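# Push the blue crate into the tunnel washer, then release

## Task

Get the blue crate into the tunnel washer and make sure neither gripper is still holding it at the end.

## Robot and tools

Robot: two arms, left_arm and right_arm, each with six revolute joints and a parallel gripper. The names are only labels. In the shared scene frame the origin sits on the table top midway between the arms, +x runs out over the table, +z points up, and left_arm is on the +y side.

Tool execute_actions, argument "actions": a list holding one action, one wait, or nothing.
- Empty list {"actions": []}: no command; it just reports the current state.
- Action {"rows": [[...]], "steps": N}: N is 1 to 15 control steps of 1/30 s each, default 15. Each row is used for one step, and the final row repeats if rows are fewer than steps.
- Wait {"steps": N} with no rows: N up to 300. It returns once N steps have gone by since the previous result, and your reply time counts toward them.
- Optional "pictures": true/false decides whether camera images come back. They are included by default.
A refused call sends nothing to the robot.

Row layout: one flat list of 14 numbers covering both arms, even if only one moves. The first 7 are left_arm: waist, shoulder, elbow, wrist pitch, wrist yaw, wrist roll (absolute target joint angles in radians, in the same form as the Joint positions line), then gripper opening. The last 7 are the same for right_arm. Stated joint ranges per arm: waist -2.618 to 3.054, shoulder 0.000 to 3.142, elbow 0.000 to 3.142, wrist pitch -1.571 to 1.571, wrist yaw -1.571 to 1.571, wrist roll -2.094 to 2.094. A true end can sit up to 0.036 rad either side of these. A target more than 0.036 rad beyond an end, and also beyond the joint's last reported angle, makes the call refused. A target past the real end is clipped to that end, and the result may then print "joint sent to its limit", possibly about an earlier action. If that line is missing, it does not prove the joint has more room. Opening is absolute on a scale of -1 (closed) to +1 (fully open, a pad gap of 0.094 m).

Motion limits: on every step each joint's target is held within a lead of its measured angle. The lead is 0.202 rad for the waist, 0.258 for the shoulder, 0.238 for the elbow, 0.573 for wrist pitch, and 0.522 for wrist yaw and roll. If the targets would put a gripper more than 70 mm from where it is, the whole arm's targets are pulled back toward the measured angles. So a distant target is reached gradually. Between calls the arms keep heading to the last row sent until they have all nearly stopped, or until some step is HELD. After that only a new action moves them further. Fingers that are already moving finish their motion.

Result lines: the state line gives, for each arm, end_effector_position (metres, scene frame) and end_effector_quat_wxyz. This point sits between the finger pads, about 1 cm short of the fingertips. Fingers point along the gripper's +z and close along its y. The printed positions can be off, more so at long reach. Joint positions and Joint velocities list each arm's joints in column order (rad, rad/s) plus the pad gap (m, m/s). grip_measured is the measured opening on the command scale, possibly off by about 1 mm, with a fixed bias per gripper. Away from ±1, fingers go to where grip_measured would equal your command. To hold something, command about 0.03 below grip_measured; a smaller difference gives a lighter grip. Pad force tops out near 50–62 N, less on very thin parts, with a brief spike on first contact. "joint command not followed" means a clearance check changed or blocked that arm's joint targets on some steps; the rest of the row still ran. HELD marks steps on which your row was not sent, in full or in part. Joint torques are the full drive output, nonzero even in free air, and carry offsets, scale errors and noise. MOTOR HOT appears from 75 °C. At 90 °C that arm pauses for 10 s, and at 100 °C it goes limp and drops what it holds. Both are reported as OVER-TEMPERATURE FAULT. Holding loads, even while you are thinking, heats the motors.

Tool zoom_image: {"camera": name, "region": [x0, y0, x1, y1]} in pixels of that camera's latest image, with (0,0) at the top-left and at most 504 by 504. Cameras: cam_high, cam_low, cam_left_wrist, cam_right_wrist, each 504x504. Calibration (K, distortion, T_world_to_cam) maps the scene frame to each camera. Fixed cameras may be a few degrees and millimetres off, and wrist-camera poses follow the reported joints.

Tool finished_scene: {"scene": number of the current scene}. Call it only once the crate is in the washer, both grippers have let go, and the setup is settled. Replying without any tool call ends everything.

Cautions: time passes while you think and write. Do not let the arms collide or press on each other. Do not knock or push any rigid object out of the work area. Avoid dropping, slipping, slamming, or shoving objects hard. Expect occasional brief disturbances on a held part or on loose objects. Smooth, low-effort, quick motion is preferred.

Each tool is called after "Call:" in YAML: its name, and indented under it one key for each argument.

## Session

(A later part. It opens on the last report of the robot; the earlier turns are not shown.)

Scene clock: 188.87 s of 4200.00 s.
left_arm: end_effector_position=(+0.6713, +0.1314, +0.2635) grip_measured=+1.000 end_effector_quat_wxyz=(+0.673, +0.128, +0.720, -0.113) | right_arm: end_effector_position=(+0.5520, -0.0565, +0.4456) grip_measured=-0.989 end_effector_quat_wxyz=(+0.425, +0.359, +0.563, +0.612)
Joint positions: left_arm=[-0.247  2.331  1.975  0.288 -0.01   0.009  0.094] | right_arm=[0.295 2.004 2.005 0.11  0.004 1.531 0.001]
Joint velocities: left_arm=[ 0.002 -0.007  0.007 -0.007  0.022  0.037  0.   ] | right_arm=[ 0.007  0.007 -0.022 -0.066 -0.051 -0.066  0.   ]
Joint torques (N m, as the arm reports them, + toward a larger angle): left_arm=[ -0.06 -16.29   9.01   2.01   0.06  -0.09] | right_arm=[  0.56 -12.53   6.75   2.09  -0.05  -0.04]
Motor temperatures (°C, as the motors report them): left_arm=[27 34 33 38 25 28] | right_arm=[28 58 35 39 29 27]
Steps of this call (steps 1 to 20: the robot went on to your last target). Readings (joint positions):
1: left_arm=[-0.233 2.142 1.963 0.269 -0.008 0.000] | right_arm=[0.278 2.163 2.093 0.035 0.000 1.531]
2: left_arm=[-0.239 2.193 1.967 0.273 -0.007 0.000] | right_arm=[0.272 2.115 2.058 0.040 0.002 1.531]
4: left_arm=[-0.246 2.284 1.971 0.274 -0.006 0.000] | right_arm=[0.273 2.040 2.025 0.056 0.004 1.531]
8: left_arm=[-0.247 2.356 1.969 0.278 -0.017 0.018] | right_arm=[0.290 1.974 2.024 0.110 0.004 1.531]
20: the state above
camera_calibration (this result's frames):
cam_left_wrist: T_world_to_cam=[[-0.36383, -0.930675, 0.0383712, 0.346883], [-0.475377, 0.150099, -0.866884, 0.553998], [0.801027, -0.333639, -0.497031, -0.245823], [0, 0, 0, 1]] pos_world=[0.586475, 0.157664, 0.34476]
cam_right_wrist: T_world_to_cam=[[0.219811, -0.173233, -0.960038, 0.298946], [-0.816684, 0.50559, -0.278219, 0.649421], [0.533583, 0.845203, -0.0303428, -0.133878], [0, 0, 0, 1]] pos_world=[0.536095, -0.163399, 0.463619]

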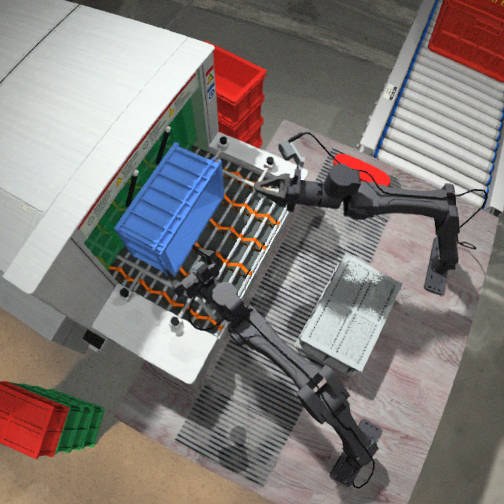

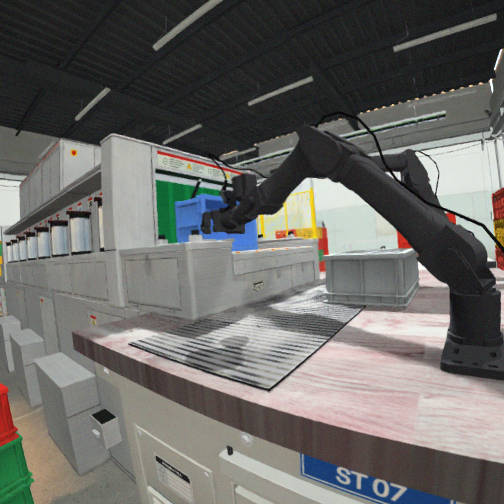

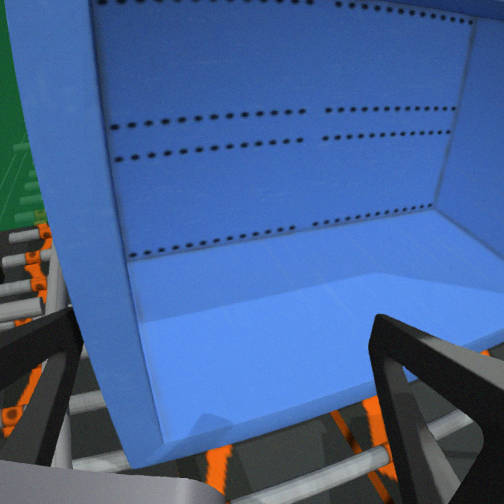

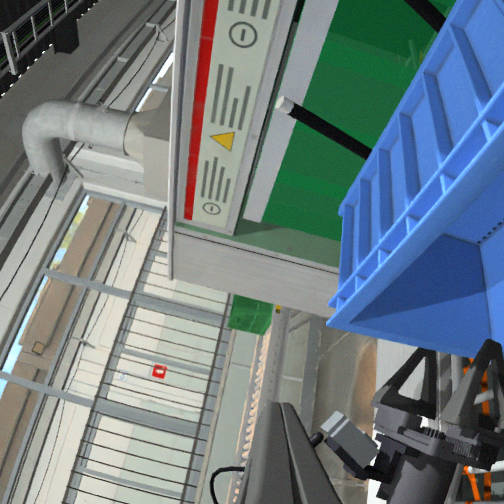

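Call:
execute_actions:
  actions:
    - {"rows":[[-0.2,2.42,2.12,0.25,0,0,1,0.3,2.0,2.0,0.1,0,1.53,-1]]}

Scene clock: 191.27 s of 4200.00 s.
left_arm: end_effector_position=(+0.6997, +0.1582, +0.2413) grip_measured=+1.000 end_effector_quat_wxyz=(+0.665, +0.113, +0.731, -0.097) | right_arm: end_effector_position=(+0.5521, -0.0565, +0.4455) grip_measured=-0.989 end_effector_quat_wxyz=(+0.425, +0.359, +0.563, +0.612)
Joint positions: left_arm=[-0.197  2.433  2.093  0.245 -0.004  0.008  0.094] | right_arm=[0.295 2.004 2.005 0.109 0.004 1.531 0.001]
Joint velocities: left_arm=[ 0.002 -0.002 -0.007 -0.051  0.022  0.022  0.   ] | right_arm=[-0.017 -0.017 -0.007 -0.037  0.051  0.037 -0.   ]
Joint torques (N m, as the arm reports them, + toward a larger angle): left_arm=[ -0.09 -15.32   9.25   1.97   0.01  -0.09] | right_arm=[  0.41 -12.55   6.81   2.07  -0.03  -0.03]
Motor temperatures (°C, as the motors report them): left_arm=[27 36 33 38 25 28] | right_arm=[28 57 35 39 29 27]
Steps of this call (steps 1 to 30: the robot went on to your last target; steps 31 to 57: nothing new was sent; steps 58 to 72: all 15 steps of this action). Readings (joint positions):
58: left_arm=[-0.244 2.346 2.001 0.274 -0.008 0.008] | right_arm=[0.295 2.004 2.005 0.109 0.004 1.531]
59: left_arm=[-0.241 2.372 2.045 0.272 -0.005 0.008] | right_arm=[0.295 2.004 2.005 0.109 0.004 1.531]
61: left_arm=[-0.230 2.404 2.087 0.272 -0.004 0.008] | right_arm=[0.295 2.004 2.005 0.109 0.004 1.531]
65: left_arm=[-0.205 2.426 2.093 0.258 -0.004 0.008] | right_arm=[0.295 2.004 2.005 0.109 0.004 1.531]
72: the state above
camera_calibration (this result's frames):
cam_left_wrist: T_world_to_cam=[[-0.321198, -0.946158, 0.040216, 0.35512], [-0.504093, 0.134869, -0.853054, 0.563407], [0.8017, -0.294271, -0.520271, -0.271748], [0, 0, 0, 1]] pos_world=[0.615934, 0.180046, 0.324952]
cam_right_wrist: T_world_to_cam=[[0.219136, -0.173519, -0.960141, 0.299164], [-0.816879, 0.505508, -0.277796, 0.649295], [0.533562, 0.845194, -0.0309694, -0.13361], [0, 0, 0, 1]] pos_world=[0.536127, -0.163386, 0.463473]

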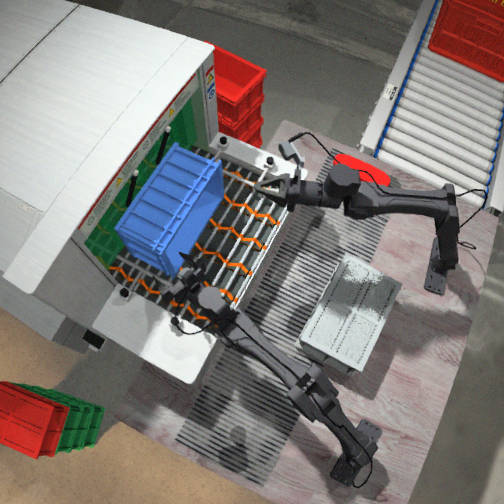

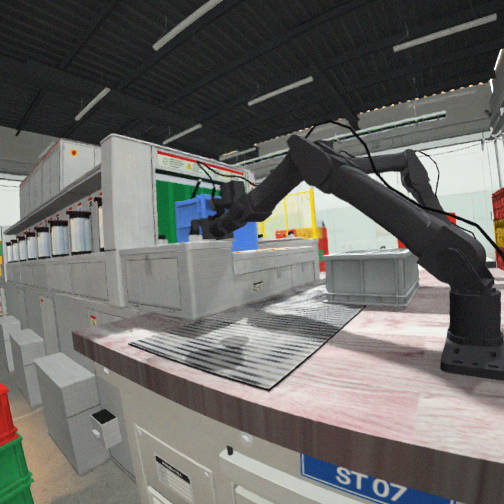

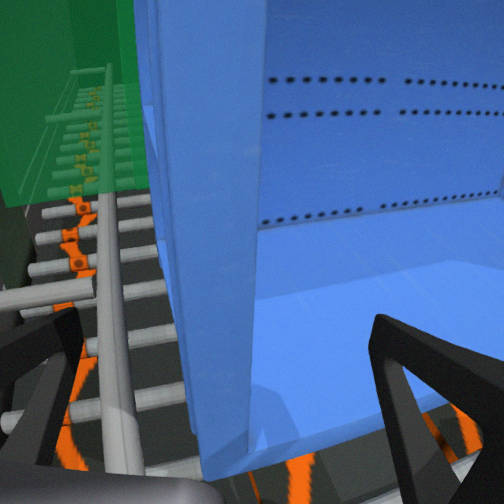

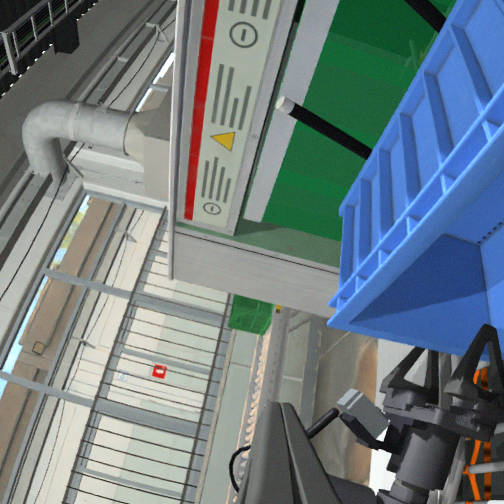

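Call:
execute_actions:
  actions:
    - {"rows":[[-0.2,2.43,2.1,0.25,0,0,-1,0.3,2.0,2.0,0.1,0,1.53,-1]],"steps":12}
  pictures: false

Call:
execute_actions:
  actions:
    - {"rows":[[-0.12,2.43,2.1,0.25,0,0,-1,0.3,2.0,2.0,0.1,0,1.53,-1]]}

Scene clock: 194.03 s of 4200.00 s.
left_arm: end_effector_position=(+0.7015, +0.1629, +0.2462) grip_measured=-0.679 end_effector_quat_wxyz=(+0.673, +0.100, +0.727, -0.095) | right_arm: end_effector_position=(+0.5521, -0.0565, +0.4455) grip_measured=-0.989 end_effector_quat_wxyz=(+0.425, +0.359, +0.563, +0.612)
Joint positions: left_arm=[-0.195  2.433  2.093  0.264 -0.023 -0.006  0.015] | right_arm=[0.295 2.004 2.005 0.109 0.004 1.531 0.001]
Joint velocities: left_arm=[-0.017 -0.027  0.002 -0.081  0.344 -0.007  0.   ] | right_arm=[-0.007  0.017 -0.007 -0.051  0.022  0.051 -0.001]
Joint torques (N m, as the arm reports them, + toward a larger angle): left_arm=[ -0.32 -14.41   7.66   1.85  -0.26   0.09] | right_arm=[  0.32 -12.52   6.85   2.06  -0.04  -0.02]
Motor temperatures (°C, as the motors report them): left_arm=[27 37 34 38 25 28] | right_arm=[28 56 35 39 29 27]
Steps of this call (steps 1 to 15: the robot went on to your last target; steps 16 to 71: nothing new was sent; steps 72 to 83: all 12 steps of this action). Readings (joint positions):
72: left_arm=[-0.197 2.433 2.093 0.244 -0.004 0.008] | right_arm=[0.295 2.004 2.005 0.109 0.004 1.531]
73: left_arm=[-0.197 2.433 2.093 0.244 -0.004 0.008] | right_arm=[0.295 2.004 2.005 0.109 0.004 1.531]
75: left_arm=[-0.199 2.433 2.093 0.250 0.001 0.007] | right_arm=[0.295 2.004 2.005 0.109 0.004 1.531]
79: left_arm=[-0.198 2.433 2.093 0.257 -0.031 -0.000] | right_arm=[0.295 2.004 2.005 0.109 0.004 1.531]
83: the state above

Scene clock: 194.53 s of 4200.00 s.
left_arm: end_effector_position=(+0.7059, +0.1786, +0.2461) grip_measured=-0.678 end_effector_quat_wxyz=(+0.671, +0.109, +0.726, -0.107) | right_arm: end_effector_position=(+0.5521, -0.0565, +0.4455) grip_measured=-0.989 end_effector_quat_wxyz=(+0.425, +0.359, +0.563, +0.612)
Joint positions: left_arm=[-0.155  2.433  2.093  0.264  0.047 -0.006  0.015] | right_arm=[0.295 2.004 2.005 0.109 0.004 1.531 0.001]
Joint velocities: left_arm=[ 0.012 -0.017 -0.012  0.007 -0.11   0.007  0.001] | right_arm=[-0.002  0.017 -0.012  0.022  0.007  0.037  0.   ]
Joint torques (N m, as the arm reports them, + toward a larger angle): left_arm=[  2.72 -14.45   7.53   1.73  -0.5    0.07] | right_arm=[  0.33 -12.51   6.83   2.04  -0.05  -0.02]
Motor temperatures (°C, as the motors report them): left_arm=[27 37 34 38 25 28] | right_arm=[28 55 35 39 29 27]
Steps of this call (steps 1 to 15: all 15 steps of this action). Readings (joint positions):
1: left_arm=[-0.191 2.433 2.093 0.264 -0.012 -0.006] | right_arm=[0.295 2.004 2.005 0.109 0.004 1.531]
2: left_arm=[-0.188 2.433 2.093 0.264 -0.005 -0.006] | right_arm=[0.295 2.004 2.005 0.109 0.004 1.531]
4: left_arm=[-0.174 2.433 2.093 0.264 0.010 -0.006] | right_arm=[0.295 2.004 2.005 0.109 0.004 1.531]
8: left_arm=[-0.156 2.433 2.093 0.264 0.040 -0.006] | right_arm=[0.295 2.004 2.005 0.109 0.004 1.531]
15: the state above
camera_calibration (this result's frames):
cam_left_wrist: T_world_to_cam=[[-0.328822, -0.942651, 0.0573162, 0.376789], [-0.49199, 0.119182, -0.862405, 0.564403], [0.806115, -0.311777, -0.502964, -0.272532], [0, 0, 0, 1]] pos_world=[0.62127, 0.202944, 0.328074]
cam_right_wrist: T_world_to_cam=[[0.219136, -0.173519, -0.960141, 0.299164], [-0.816879, 0.505508, -0.277796, 0.649295], [0.533562, 0.845194, -0.0309694, -0.13361], [0, 0, 0, 1]] pos_world=[0.536127, -0.163386, 0.463473]

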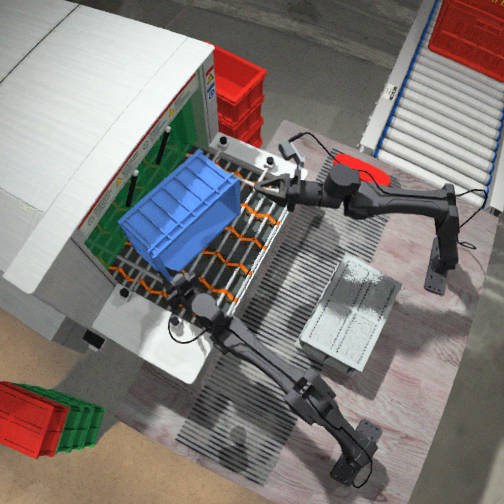

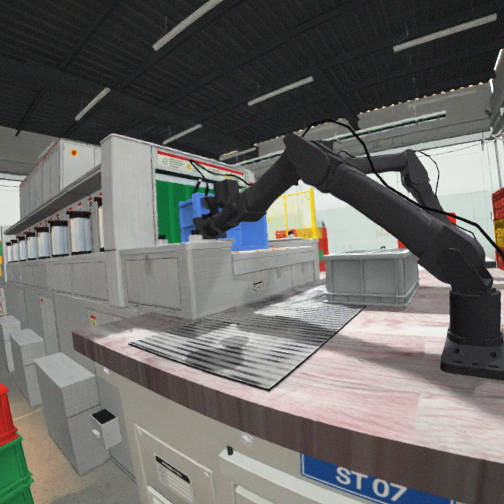

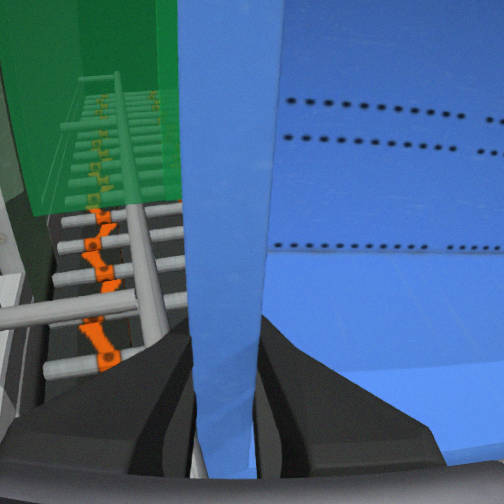

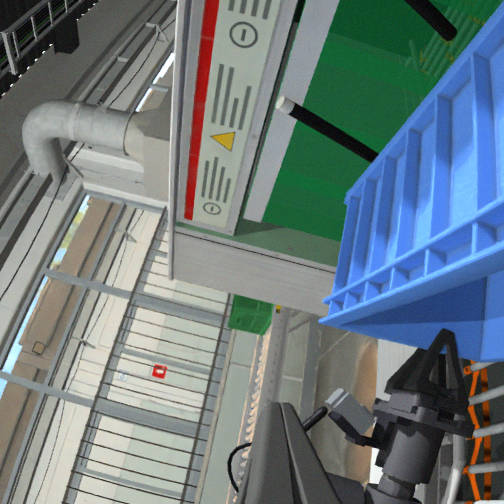

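Call:
execute_actions:
  actions:
    - {"rows":[[-0.155,2.43,2.1,0.25,0,0,1,0.3,2.0,2.0,0.1,0,1.53,-1]],"steps":8}
  pictures: false

Call:
execute_actions:
  actions:
    - {"rows":[[-0.155,2.2,2.0,0.25,0,0,1,0.3,2.0,2.0,0.1,0,1.53,-1]]}
  pictures: false

Call:
execute_actions:
  actions:
    - {"steps":90}

Scene clock: 197.40 s of 4200.00 s.
left_arm: end_effector_position=(+0.7072, +0.1836, +0.2440) grip_measured=+1.000 end_effector_quat_wxyz=(+0.670, +0.099, +0.730, -0.095) | right_arm: end_effector_position=(+0.5521, -0.0565, +0.4455) grip_measured=-0.989 end_effector_quat_wxyz=(+0.425, +0.359, +0.563, +0.612)
Joint positions: left_arm=[-0.156  2.433  2.093  0.255  0.015 -0.005  0.094] | right_arm=[0.295 2.004 2.005 0.109 0.004 1.531 0.001]
Joint velocities: left_arm=[-0.002  0.002  0.017 -0.081 -0.051  0.051  0.   ] | right_arm=[ 0.022  0.002  0.002  0.022  0.037 -0.022 -0.001]
Joint torques (N m, as the arm reports them, + toward a larger angle): left_arm=[  0.21 -14.39   7.68   1.83  -0.07   0.05] | right_arm=[  0.36 -12.56   6.89   2.04  -0.04  -0.02]
Motor temperatures (°C, as the motors report them): left_arm=[27 38 34 38 25 28] | right_arm=[28 55 34 39 29 27]
Steps of this call (steps 1 to 15: the robot went on to your last target; steps 16 to 78: nothing new was sent; steps 79 to 86: all 8 steps of this action). Readings (joint positions):
79: left_arm=[-0.156 2.433 2.093 0.264 0.043 -0.005] | right_arm=[0.295 2.004 2.005 0.109 0.004 1.531]
80: left_arm=[-0.156 2.433 2.093 0.262 0.036 -0.005] | right_arm=[0.295 2.004 2.005 0.109 0.004 1.531]
82: left_arm=[-0.156 2.433 2.093 0.257 0.025 -0.005] | right_arm=[0.295 2.004 2.005 0.109 0.004 1.531]
86: the state above

Scene clock: 197.90 s of 4200.00 s.
left_arm: end_effector_position=(+0.6658, +0.1955, +0.3550) grip_measured=+1.000 end_effector_quat_wxyz=(+0.720, +0.091, +0.680, -0.100) | right_arm: end_effector_position=(+0.5521, -0.0565, +0.4455) grip_measured=-0.989 end_effector_quat_wxyz=(+0.425, +0.359, +0.563, +0.612)
Joint positions: left_arm=[-0.156  2.201  1.997  0.262  0.01  -0.005  0.094] | right_arm=[0.295 2.004 2.005 0.109 0.004 1.531 0.001]
Joint velocities: left_arm=[ 0.002  0.042 -0.032 -0.154  0.007  0.022  0.   ] | right_arm=[ 0.007  0.022 -0.012 -0.037  0.022 -0.007 -0.001]
Joint torques (N m, as the arm reports them, + toward a larger angle): left_arm=[  0.14 -13.02   7.31   1.9   -0.13   0.06] | right_arm=[  0.36 -12.5    6.8    2.06  -0.04  -0.04]
Motor temperatures (°C, as the motors report them): left_arm=[27 39 34 38 25 28] | right_arm=[28 54 34 39 29 27]
Steps of this call (steps 1 to 15: all 15 steps of this action). Readings (joint positions):
1: left_arm=[-0.156 2.418 2.077 0.256 0.015 -0.005] | right_arm=[0.295 2.004 2.005 0.109 0.004 1.531]
2: left_arm=[-0.156 2.393 2.047 0.246 0.015 -0.005] | right_arm=[0.295 2.004 2.005 0.109 0.004 1.531]
4: left_arm=[-0.156 2.343 2.010 0.230 0.015 -0.005] | right_arm=[0.295 2.004 2.005 0.109 0.004 1.531]
8: left_arm=[-0.156 2.255 1.997 0.229 0.012 -0.005] | right_arm=[0.295 2.004 2.005 0.109 0.004 1.531]
15: the state above

Scene clock: 200.90 s of 4200.00 s.
left_arm: end_effector_position=(+0.6671, +0.1953, +0.3485) grip_measured=+1.000 end_effector_quat_wxyz=(+0.714, +0.092, +0.687, -0.099) | right_arm: end_effector_position=(+0.5521, -0.0565, +0.4455) grip_measured=-0.989 end_effector_quat_wxyz=(+0.425, +0.359, +0.563, +0.612)
Joint positions: left_arm=[-0.156  2.206  1.997  0.249  0.01  -0.005  0.094] | right_arm=[0.295 2.004 2.005 0.109 0.004 1.531 0.001]
Joint velocities: left_arm=[ 0.002  0.007 -0.012 -0.007 -0.007 -0.051  0.   ] | right_arm=[ 0.007  0.002 -0.007  0.007 -0.066 -0.022 -0.   ]
Joint torques (N m, as the arm reports them, + toward a larger angle): left_arm=[  0.14 -13.24   7.27   1.87  -0.11   0.06] | right_arm=[  0.33 -12.53   6.79   2.07  -0.05  -0.04]
Motor temperatures (°C, as the motors report them): left_arm=[27 39 34 38 25 28] | right_arm=[28 54 34 39 29 27]
Steps of this call (steps 1 to 30: the robot went on to your last target; steps 31 to 90: nothing new was sent). Readings (joint positions):
1: left_arm=[-0.156 2.203 1.997 0.258 0.010 -0.005] | right_arm=[0.295 2.004 2.005 0.109 0.004 1.531]
2: left_arm=[-0.156 2.204 1.997 0.255 0.010 -0.005] | right_arm=[0.295 2.004 2.005 0.109 0.004 1.531]
4: left_arm=[-0.156 2.206 1.997 0.251 0.010 -0.005] | right_arm=[0.295 2.004 2.005 0.109 0.004 1.531]
8: left_arm=[-0.156 2.206 1.997 0.249 0.010 -0.005] | right_arm=[0.295 2.004 2.005 0.109 0.004 1.531]
90: the state above
All arms were judged still, so your last target was given up. Only a new action makes them travel on or press farther. Fingers that are still opening or closing keep moving.
camera_calibration (this result's frames):
cam_left_wrist: T_world_to_cam=[[-0.299698, -0.95276, 0.0492856, 0.359291], [-0.395657, 0.077117, -0.915155, 0.593955], [0.868122, -0.293771, -0.400078, -0.265254], [0, 0, 0, 1]] pos_world=[0.572954, 0.21859, 0.419731]
cam_right_wrist: T_world_to_cam=[[0.219136, -0.173519, -0.960141, 0.299164], [-0.816879, 0.505508, -0.277796, 0.649295], [0.533562, 0.845194, -0.0309694, -0.13361], [0, 0, 0, 1]] pos_world=[0.536127, -0.163386, 0.463473]

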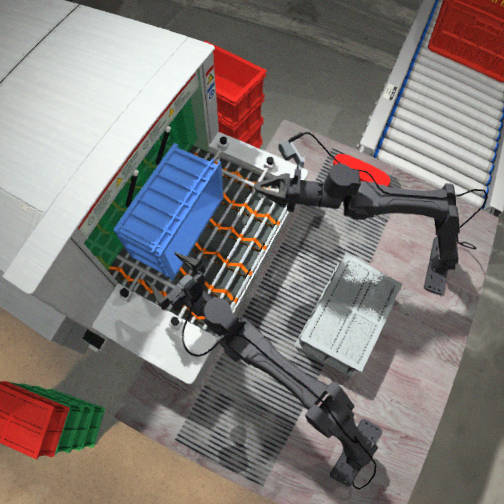

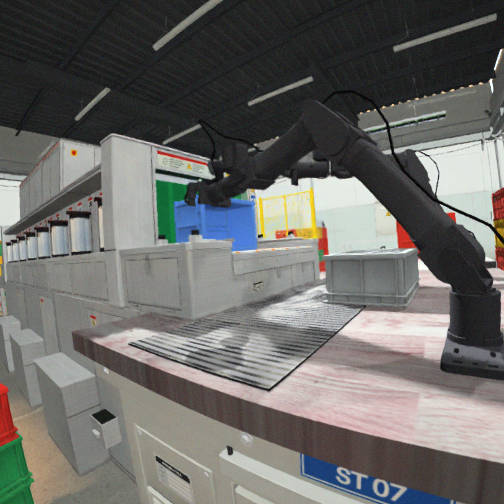

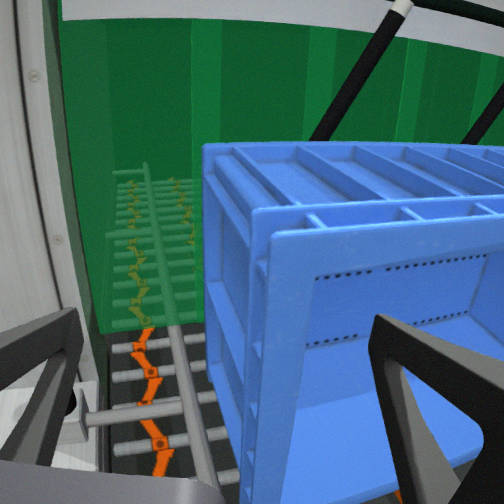

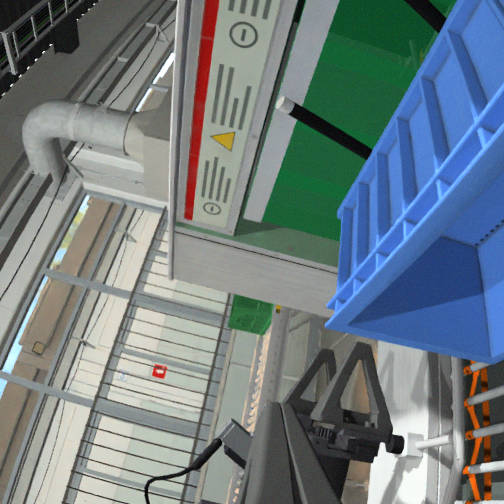

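Call:
execute_actions:
  actions:
    - {"rows":[[0.17,1.4,1.6,0,0,0,-1,0.2,2.2,1.95,0.29,0,0,1]]}
  pictures: false

Call:
execute_actions:
  actions:
    - {"rows":[[0.17,1.4,1.6,0,0,0,-1,0.2,2.33,1.97,0.29,0,0,1]]}

Scene clock: 227.20 s of 4200.00 s.
left_arm: end_effector_position=(+0.5689, +0.4143, +0.3799) grip_measured=-0.989 end_effector_quat_wxyz=(+0.665, -0.032, +0.746, +0.025) | right_arm: end_effector_position=(+0.6323, -0.0975, +0.2953) grip_measured=+1.000 end_effector_quat_wxyz=(+0.657, +0.003, +0.726, +0.205)
Joint positions: left_arm=[ 0.18   1.723  1.597  0.012 -0.005 -0.005  0.001] | right_arm=[0.193 2.243 1.936 0.253 0.002 0.306 0.094]
Joint velocities: left_arm=[ 0.09  -1.043 -0.037 -0.11  -0.037 -0.051 -0.001] | right_arm=[ 0.012  0.017  0.002  0.125  0.051 -2.044  0.   ]
Joint torques (N m, as the arm reports them, + toward a larger angle): left_arm=[ -1.08 -11.97   7.4    2.03   0.07   0.03] | right_arm=[  0.37 -17.87   8.67   2.62  -0.02  -0.05]
Motor temperatures (°C, as the motors report them): left_arm=[27 42 34 39 25 28] | right_arm=[28 53 34 39 29 27]
Steps of this call (steps 1 to 774: nothing new was sent; steps 775 to 789: all 15 steps of this action). Readings (joint positions):
775: left_arm=[-0.149 2.190 1.972 0.243 0.013 -0.005] | right_arm=[0.291 2.014 2.004 0.124 0.003 1.488]
776: left_arm=[-0.138 2.156 1.921 0.217 0.019 -0.005] | right_arm=[0.286 2.027 2.004 0.158 0.002 1.432]
778: left_arm=[-0.098 2.085 1.822 0.171 0.021 -0.005] | right_arm=[0.268 2.068 2.004 0.203 0.001 1.312]
782: left_arm=[0.031 1.955 1.673 0.092 0.020 -0.005] | right_arm=[0.221 2.167 1.975 0.257 0.001 0.967]
789: the state above

Scene clock: 227.70 s of 4200.00 s.
left_arm: end_effector_position=(+0.4510, +0.4059, +0.5483) grip_measured=-0.989 end_effector_quat_wxyz=(+0.786, -0.027, +0.617, +0.029) | right_arm: end_effector_position=(+0.6489, -0.0918, +0.2469) grip_measured=+1.000 end_effector_quat_wxyz=(+0.664, -0.105, +0.733, +0.105)
Joint positions: left_arm=[ 0.181  1.386  1.603  0.023 -0.006 -0.005  0.001] | right_arm=[0.194 2.347 1.962 0.288 0.002 0.015 0.094]
Joint velocities: left_arm=[ 0.007  0.139 -0.002 -0.212 -0.007  0.007 -0.001] | right_arm=[-0.002 -0.007  0.007 -0.051 -0.051 -0.007  0.   ]
Joint torques (N m, as the arm reports them, + toward a larger angle): left_arm=[-0.71 -4.47  6.27  1.77  0.01  0.06] | right_arm=[  0.52 -16.62   8.13   2.26  -0.02  -0.09]
Motor temperatures (°C, as the motors report them): left_arm=[27 42 34 39 25 28] | right_arm=[28 53 34 39 29 27]
Steps of this call (steps 1 to 15: all 15 steps of this action). Readings (joint positions):
1: left_arm=[0.182 1.688 1.597 0.009 -0.006 -0.005] | right_arm=[0.194 2.250 1.941 0.260 0.002 0.246]
2: left_arm=[0.182 1.651 1.597 0.008 -0.006 -0.005] | right_arm=[0.194 2.261 1.954 0.276 0.002 0.197]
4: left_arm=[0.181 1.575 1.597 0.006 -0.006 -0.005] | right_arm=[0.194 2.285 1.962 0.294 0.002 0.127]
8: left_arm=[0.181 1.430 1.597 0.011 -0.006 -0.005] | right_arm=[0.194 2.331 1.962 0.293 0.002 0.054]
15: the state above
camera_calibration (this result's frames):
cam_left_wrist: T_world_to_cam=[[0.0375522, -0.998362, 0.0431562, 0.35503], [-0.208419, -0.0500617, -0.976757, 0.676037], [0.977318, 0.0276848, -0.209958, -0.219806], [0, 0, 0, 1]] pos_world=[0.342387, 0.394377, 0.598853]
cam_right_wrist: T_world_to_cam=[[0.334145, -0.923472, 0.188537, -0.345943], [-0.578774, -0.358919, -0.732255, 0.569412], [0.743886, 0.135559, -0.654413, -0.209349], [0, 0, 0, 1]] pos_world=[0.600888, -0.0867168, 0.345177]

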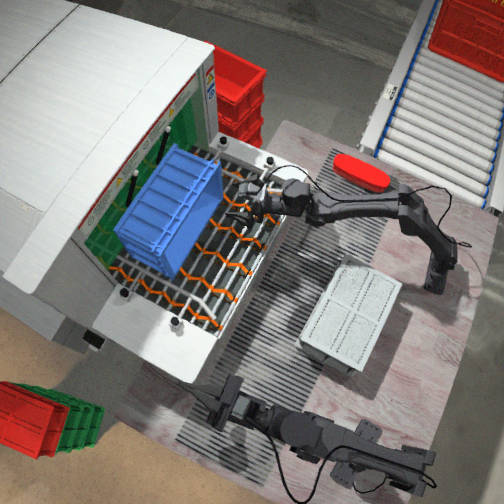

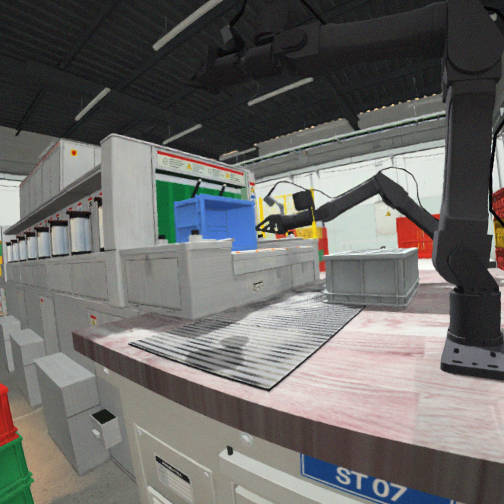

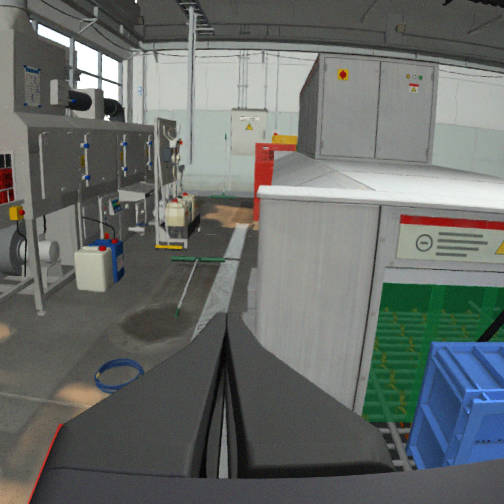

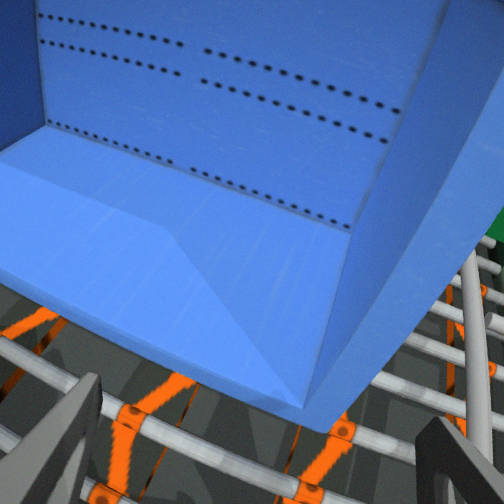

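Call:
execute_actions:
  actions:
    - {"rows":[[-0.2,2.33,1.975,0.29,0,0,1,0.2,2.0,1.9,0.29,0,0,1]]}
  pictures: false

Call:
execute_actions:
  actions:
    - {"rows":[[-0.2,2.42,2.12,0.25,0,0,1,0.2,2.0,1.9,0.29,0,0,1]]}

Scene clock: 235.13 s of 4200.00 s.
left_arm: end_effector_position=(+0.6298, +0.1883, +0.4107) grip_measured=+1.000 end_effector_quat_wxyz=(+0.744, +0.092, +0.653, -0.109) | right_arm: end_effector_position=(+0.5668, -0.1173, +0.4596) grip_measured=+1.000 end_effector_quat_wxyz=(+0.775, -0.091, +0.614, +0.118)
Joint positions: left_arm=[-0.185  2.069  1.938  0.261 -0.006 -0.005  0.094] | right_arm=[0.194 1.98  1.906 0.307 0.002 0.004 0.094]
Joint velocities: left_arm=[-0.12   1.346  0.002  0.125 -0.022 -0.037  0.   ] | right_arm=[ 0.012 -0.339 -0.002  0.286 -0.051 -0.022  0.   ]
Joint torques (N m, as the arm reports them, + toward a larger angle): left_arm=[  0.24 -11.47   8.45   1.79  -0.01   0.04] | right_arm=[ 0.4  -8.7   6.72  1.4  -0.03 -0.05]
Motor temperatures (°C, as the motors report them): left_arm=[27 39 34 39 25 28] | right_arm=[28 58 34 39 29 27]
Steps of this call (steps 1 to 30: the robot went on to your last target; steps 31 to 208: nothing new was sent; steps 209 to 223: all 15 steps of this action). Readings (joint positions):
209: left_arm=[0.167 1.421 1.626 0.004 -0.016 -0.005] | right_arm=[0.194 2.335 1.953 0.286 0.002 0.004]
210: left_arm=[0.140 1.466 1.679 0.037 -0.024 -0.005] | right_arm=[0.194 2.315 1.934 0.277 0.002 0.004]
212: left_arm=[0.064 1.572 1.792 0.108 -0.024 -0.005] | right_arm=[0.194 2.270 1.912 0.265 0.002 0.004]
216: left_arm=[-0.083 1.755 1.909 0.205 -0.019 -0.005] | right_arm=[0.194 2.161 1.906 0.264 0.002 0.004]
223: the state above

Scene clock: 235.63 s of 4200.00 s.
left_arm: end_effector_position=(+0.7019, +0.1579, +0.2393) grip_measured=+1.000 end_effector_quat_wxyz=(+0.670, +0.111, +0.728, -0.100) | right_arm: end_effector_position=(+0.5746, -0.1148, +0.4440) grip_measured=+1.000 end_effector_quat_wxyz=(+0.766, -0.093, +0.625, +0.117)
Joint positions: left_arm=[-0.196  2.446  2.096  0.267 -0.002  0.004  0.094] | right_arm=[0.194 2.004 1.906 0.301 0.002 0.004 0.094]
Joint velocities: left_arm=[ 0.007 -0.012 -0.012 -0.022  0.022  0.051  0.   ] | right_arm=[-0.002 -0.002  0.002 -0.007 -0.081  0.007  0.   ]
Joint torques (N m, as the arm reports them, + toward a larger angle): left_arm=[ -0.26 -16.54   8.99   1.73  -0.02  -0.05] | right_arm=[  0.47 -12.7    6.77   1.95  -0.02  -0.04]
Motor temperatures (°C, as the motors report them): left_arm=[27 39 34 39 25 28] | right_arm=[28 58 34 39 29 27]
Steps of this call (steps 1 to 15: all 15 steps of this action). Readings (joint positions):
1: left_arm=[-0.189 2.128 1.962 0.253 -0.006 -0.005] | right_arm=[0.194 1.973 1.906 0.315 0.002 0.004]
2: left_arm=[-0.191 2.199 2.003 0.254 -0.006 -0.005] | right_arm=[0.194 1.970 1.906 0.321 0.002 0.004]
4: left_arm=[-0.193 2.325 2.059 0.255 -0.006 -0.005] | right_arm=[0.194 1.975 1.906 0.321 0.002 0.004]
8: left_arm=[-0.196 2.446 2.091 0.281 -0.002 0.004] | right_arm=[0.194 1.995 1.906 0.312 0.002 0.004]
15: the state above
camera_calibration (this result's frames):
cam_left_wrist: T_world_to_cam=[[-0.322353, -0.945583, 0.0442751, 0.355425], [-0.49512, 0.128555, -0.859261, 0.558984], [0.806811, -0.298907, -0.509618, -0.280113], [0, 0, 0, 1]] pos_world=[0.617335, 0.180496, 0.321827]
cam_right_wrist: T_world_to_cam=[[0.276415, -0.939132, 0.204024, -0.355019], [-0.342274, -0.294577, -0.892229, 0.604992], [0.898022, 0.176793, -0.402866, -0.21741], [0, 0, 0, 1]] pos_world=[0.500445, -0.116757, 0.524637]

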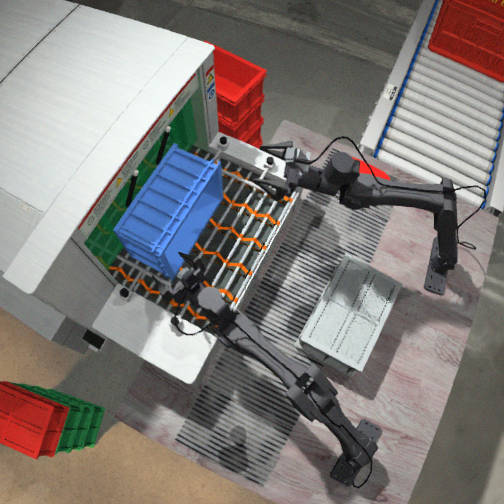

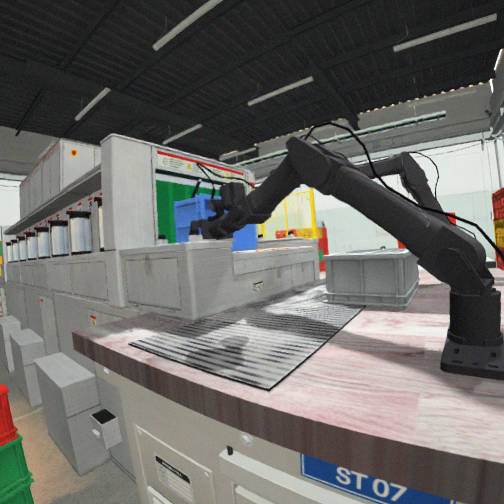

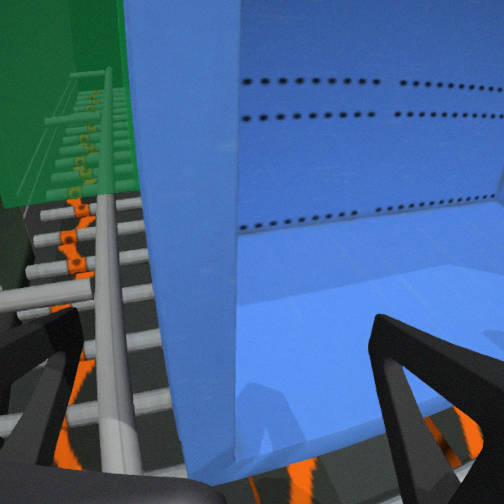

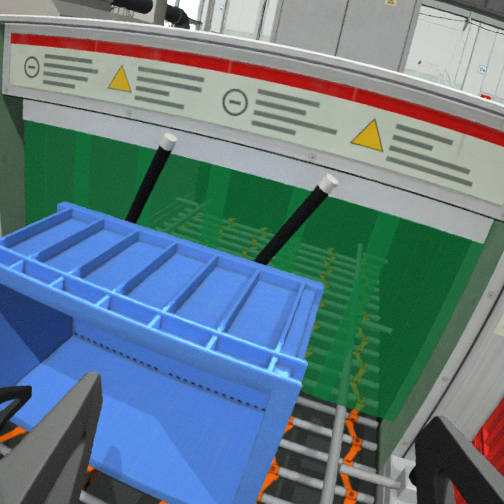

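Call:
execute_actions:
  actions:
    - {"rows":[[-0.197,2.44,2.1,0.26,0,0,-1,0.2,2.0,1.9,0.29,0,0,1]],"steps":10}
  pictures: false

Call:
execute_actions:
  actions:
    - {"rows":[[-0.19,2.6,2.4,0.15,0,0,-1,0.2,2.0,1.9,0.29,0,0,1]]}

Scene clock: 238.57 s of 4200.00 s.
left_arm: end_effector_position=(+0.7033, +0.1618, +0.2456) grip_measured=-0.632 end_effector_quat_wxyz=(+0.679, +0.096, +0.722, -0.094) | right_arm: end_effector_position=(+0.5746, -0.1148, +0.4440) grip_measured=+1.000 end_effector_quat_wxyz=(+0.766, -0.093, +0.625, +0.117)
Joint positions: left_arm=[-0.198  2.445  2.096  0.287 -0.034 -0.008  0.017] | right_arm=[0.194 2.004 1.906 0.301 0.002 0.004 0.094]
Joint velocities: left_arm=[ 0.042 -0.017  0.002  0.11  -0.11  -0.066 -0.029] | right_arm=[ 0.007 -0.022  0.002 -0.037 -0.066  0.007  0.   ]
Joint torques (N m, as the arm reports them, + toward a larger angle): left_arm=[  0.05 -14.69   7.42   1.54   0.39   0.16] | right_arm=[  0.45 -12.6    6.81   1.98  -0.03  -0.06]
Motor temperatures (°C, as the motors report them): left_arm=[27 41 34 39 25 28] | right_arm=[28 57 34 39 29 27]
Steps of this call (steps 1 to 15: the robot went on to your last target; steps 16 to 78: nothing new was sent; steps 79 to 88: all 10 steps of this action). Readings (joint positions):
79: left_arm=[-0.196 2.446 2.096 0.266 -0.002 0.004] | right_arm=[0.194 2.004 1.906 0.301 0.002 0.004]
80: left_arm=[-0.196 2.446 2.096 0.266 -0.002 0.004] | right_arm=[0.194 2.004 1.906 0.301 0.002 0.004]
82: left_arm=[-0.201 2.446 2.096 0.278 0.000 0.003] | right_arm=[0.194 2.004 1.906 0.301 0.002 0.004]
86: left_arm=[-0.200 2.445 2.096 0.285 -0.026 -0.001] | right_arm=[0.194 2.004 1.906 0.301 0.002 0.004]
88: the state above

Scene clock: 239.07 s of 4200.00 s.
left_arm: end_effector_position=(+0.7271, +0.1537, +0.2488) grip_measured=-0.678 end_effector_quat_wxyz=(+0.684, +0.103, +0.715, -0.103) | right_arm: end_effector_position=(+0.5746, -0.1148, +0.4440) grip_measured=+1.000 end_effector_quat_wxyz=(+0.766, -0.093, +0.625, +0.117)
Joint positions: left_arm=[-0.192  2.597  2.374  0.181 -0.003 -0.006  0.015] | right_arm=[0.194 2.004 1.906 0.301 0.002 0.004 0.094]
Joint velocities: left_arm=[ 0.002 -0.017  0.017  0.007  0.007 -0.007  0.001] | right_arm=[-0.032 -0.007  0.002  0.022  0.007  0.007  0.   ]
Joint torques (N m, as the arm reports them, + toward a larger angle): left_arm=[  0.18 -14.82   9.1    1.57   0.     0.08] | right_arm=[  0.45 -12.54   6.82   1.99  -0.03  -0.06]
Motor temperatures (°C, as the motors report them): left_arm=[27 41 35 39 25 28] | right_arm=[28 57 34 39 29 27]
Steps of this call (steps 1 to 15: all 15 steps of this action). Readings (joint positions):
1: left_arm=[-0.197 2.470 2.147 0.261 -0.039 -0.009] | right_arm=[0.194 2.004 1.906 0.301 0.002 0.004]
2: left_arm=[-0.194 2.518 2.237 0.237 -0.040 -0.008] | right_arm=[0.194 2.004 1.906 0.301 0.002 0.004]
4: left_arm=[-0.192 2.581 2.334 0.210 -0.008 -0.006] | right_arm=[0.194 2.004 1.906 0.301 0.002 0.004]
8: left_arm=[-0.192 2.597 2.368 0.191 -0.003 -0.006] | right_arm=[0.194 2.004 1.906 0.301 0.002 0.004]
15: the state above
camera_calibration (this result's frames):
cam_left_wrist: T_world_to_cam=[[-0.318084, -0.946561, 0.0533283, 0.353892], [-0.464549, 0.10658, -0.879111, 0.566267], [0.826448, -0.304405, -0.473625, -0.319269], [0, 0, 0, 1]] pos_world=[0.639486, 0.177441, 0.327725]
cam_right_wrist: T_world_to_cam=[[0.276415, -0.939132, 0.204024, -0.355019], [-0.342274, -0.294577, -0.892229, 0.604992], [0.898022, 0.176793, -0.402866, -0.21741], [0, 0, 0, 1]] pos_world=[0.500445, -0.116757, 0.524637]

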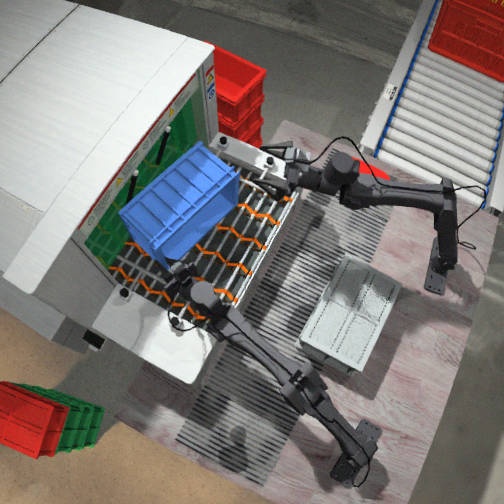

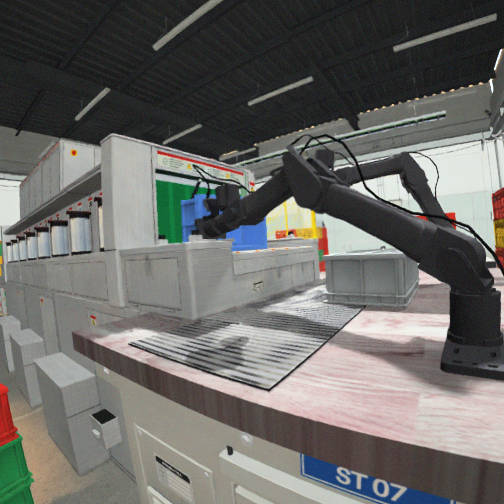

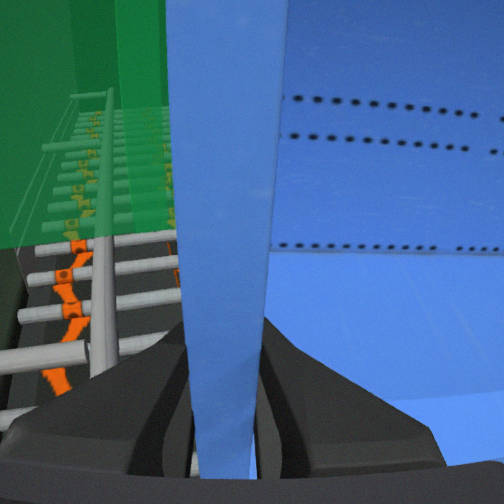

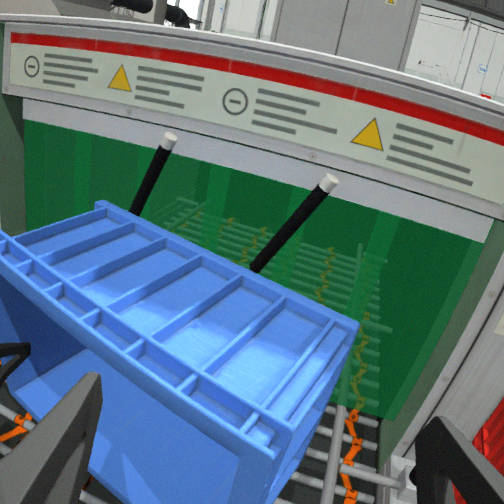

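Call:
execute_actions:
  actions:
    - {"rows":[[-0.19,2.72,2.75,0.0,0.2,0,-1,0.2,2.0,1.9,0.29,0,0,1]]}

Scene clock: 242.60 s of 4200.00 s.
left_arm: end_effector_position=(+0.7364, +0.1448, +0.2539) grip_measured=-0.678 end_effector_quat_wxyz=(+0.670, +0.145, +0.716, -0.135) | right_arm: end_effector_position=(+0.5746, -0.1148, +0.4440) grip_measured=+1.000 end_effector_quat_wxyz=(+0.766, -0.093, +0.625, +0.117)
Joint positions: left_arm=[-0.17   2.749  2.712 -0.03   0.124  0.008  0.015] | right_arm=[0.194 2.004 1.906 0.301 0.002 0.004 0.094]
Joint velocities: left_arm=[ 0.002  0.007 -0.007 -0.066  0.066 -0.007  0.   ] | right_arm=[-0.022 -0.002  0.002  0.037 -0.081 -0.037  0.   ]
Joint torques (N m, as the arm reports them, + toward a larger angle): left_arm=[ -1.57 -18.04   9.97   2.17   0.67  -0.09] | right_arm=[  0.41 -12.55   6.79   1.97  -0.02  -0.05]
Motor temperatures (°C, as the motors report them): left_arm=[27 42 35 39 25 28] | right_arm=[28 56 34 39 29 27]
Steps of this call (steps 1 to 15: the robot went on to your last target; steps 16 to 91: nothing new was sent; steps 92 to 106: all 15 steps of this action). Readings (joint positions):
92: left_arm=[-0.191 2.621 2.426 0.145 0.013 -0.006] | right_arm=[0.194 2.004 1.906 0.301 0.002 0.004]
93: left_arm=[-0.186 2.661 2.510 0.109 0.040 -0.005] | right_arm=[0.194 2.004 1.906 0.301 0.002 0.004]
95: left_arm=[-0.181 2.726 2.640 0.052 0.087 -0.000] | right_arm=[0.194 2.004 1.906 0.301 0.002 0.004]
99: left_arm=[-0.174 2.749 2.700 -0.008 0.111 0.002] | right_arm=[0.194 2.004 1.906 0.301 0.002 0.004]
106: the state above
camera_calibration (this result's frames):
cam_left_wrist: T_world_to_cam=[[-0.414696, -0.908713, 0.0476241, 0.415306], [-0.467852, 0.168033, -0.867686, 0.566638], [0.780475, -0.382107, -0.494826, -0.276743], [0, 0, 0, 1]] pos_world=[0.65332, 0.176435, 0.334946]
cam_right_wrist: T_world_to_cam=[[0.276415, -0.939132, 0.204024, -0.355019], [-0.342274, -0.294577, -0.892229, 0.604992], [0.898022, 0.176793, -0.402866, -0.21741], [0, 0, 0, 1]] pos_world=[0.500445, -0.116757, 0.524637]

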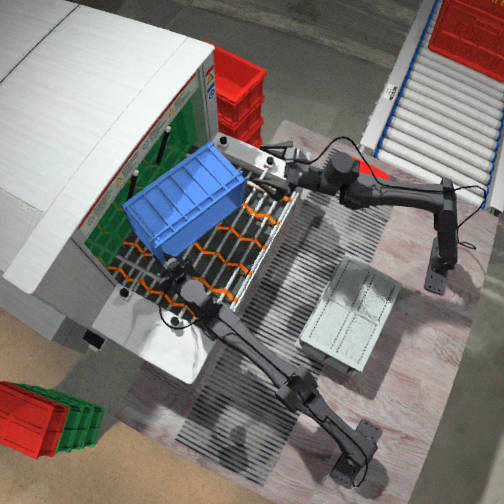

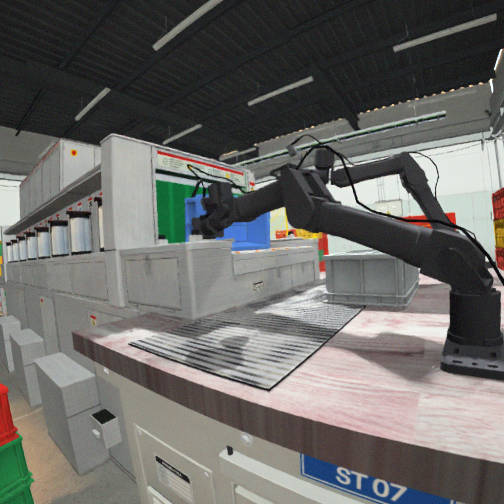

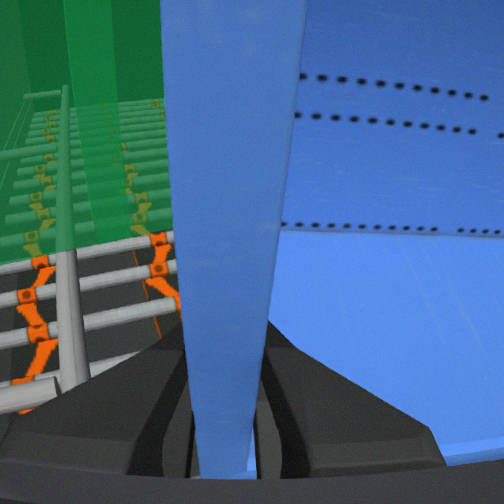

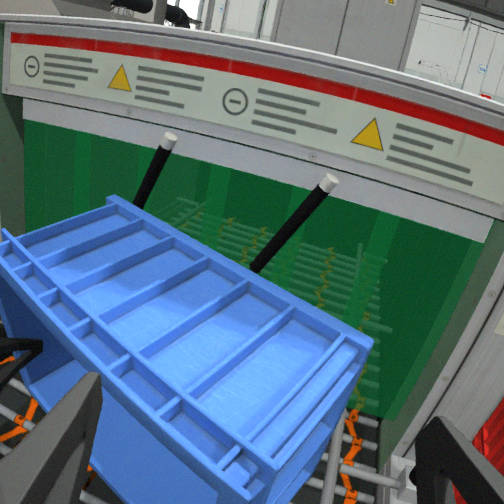

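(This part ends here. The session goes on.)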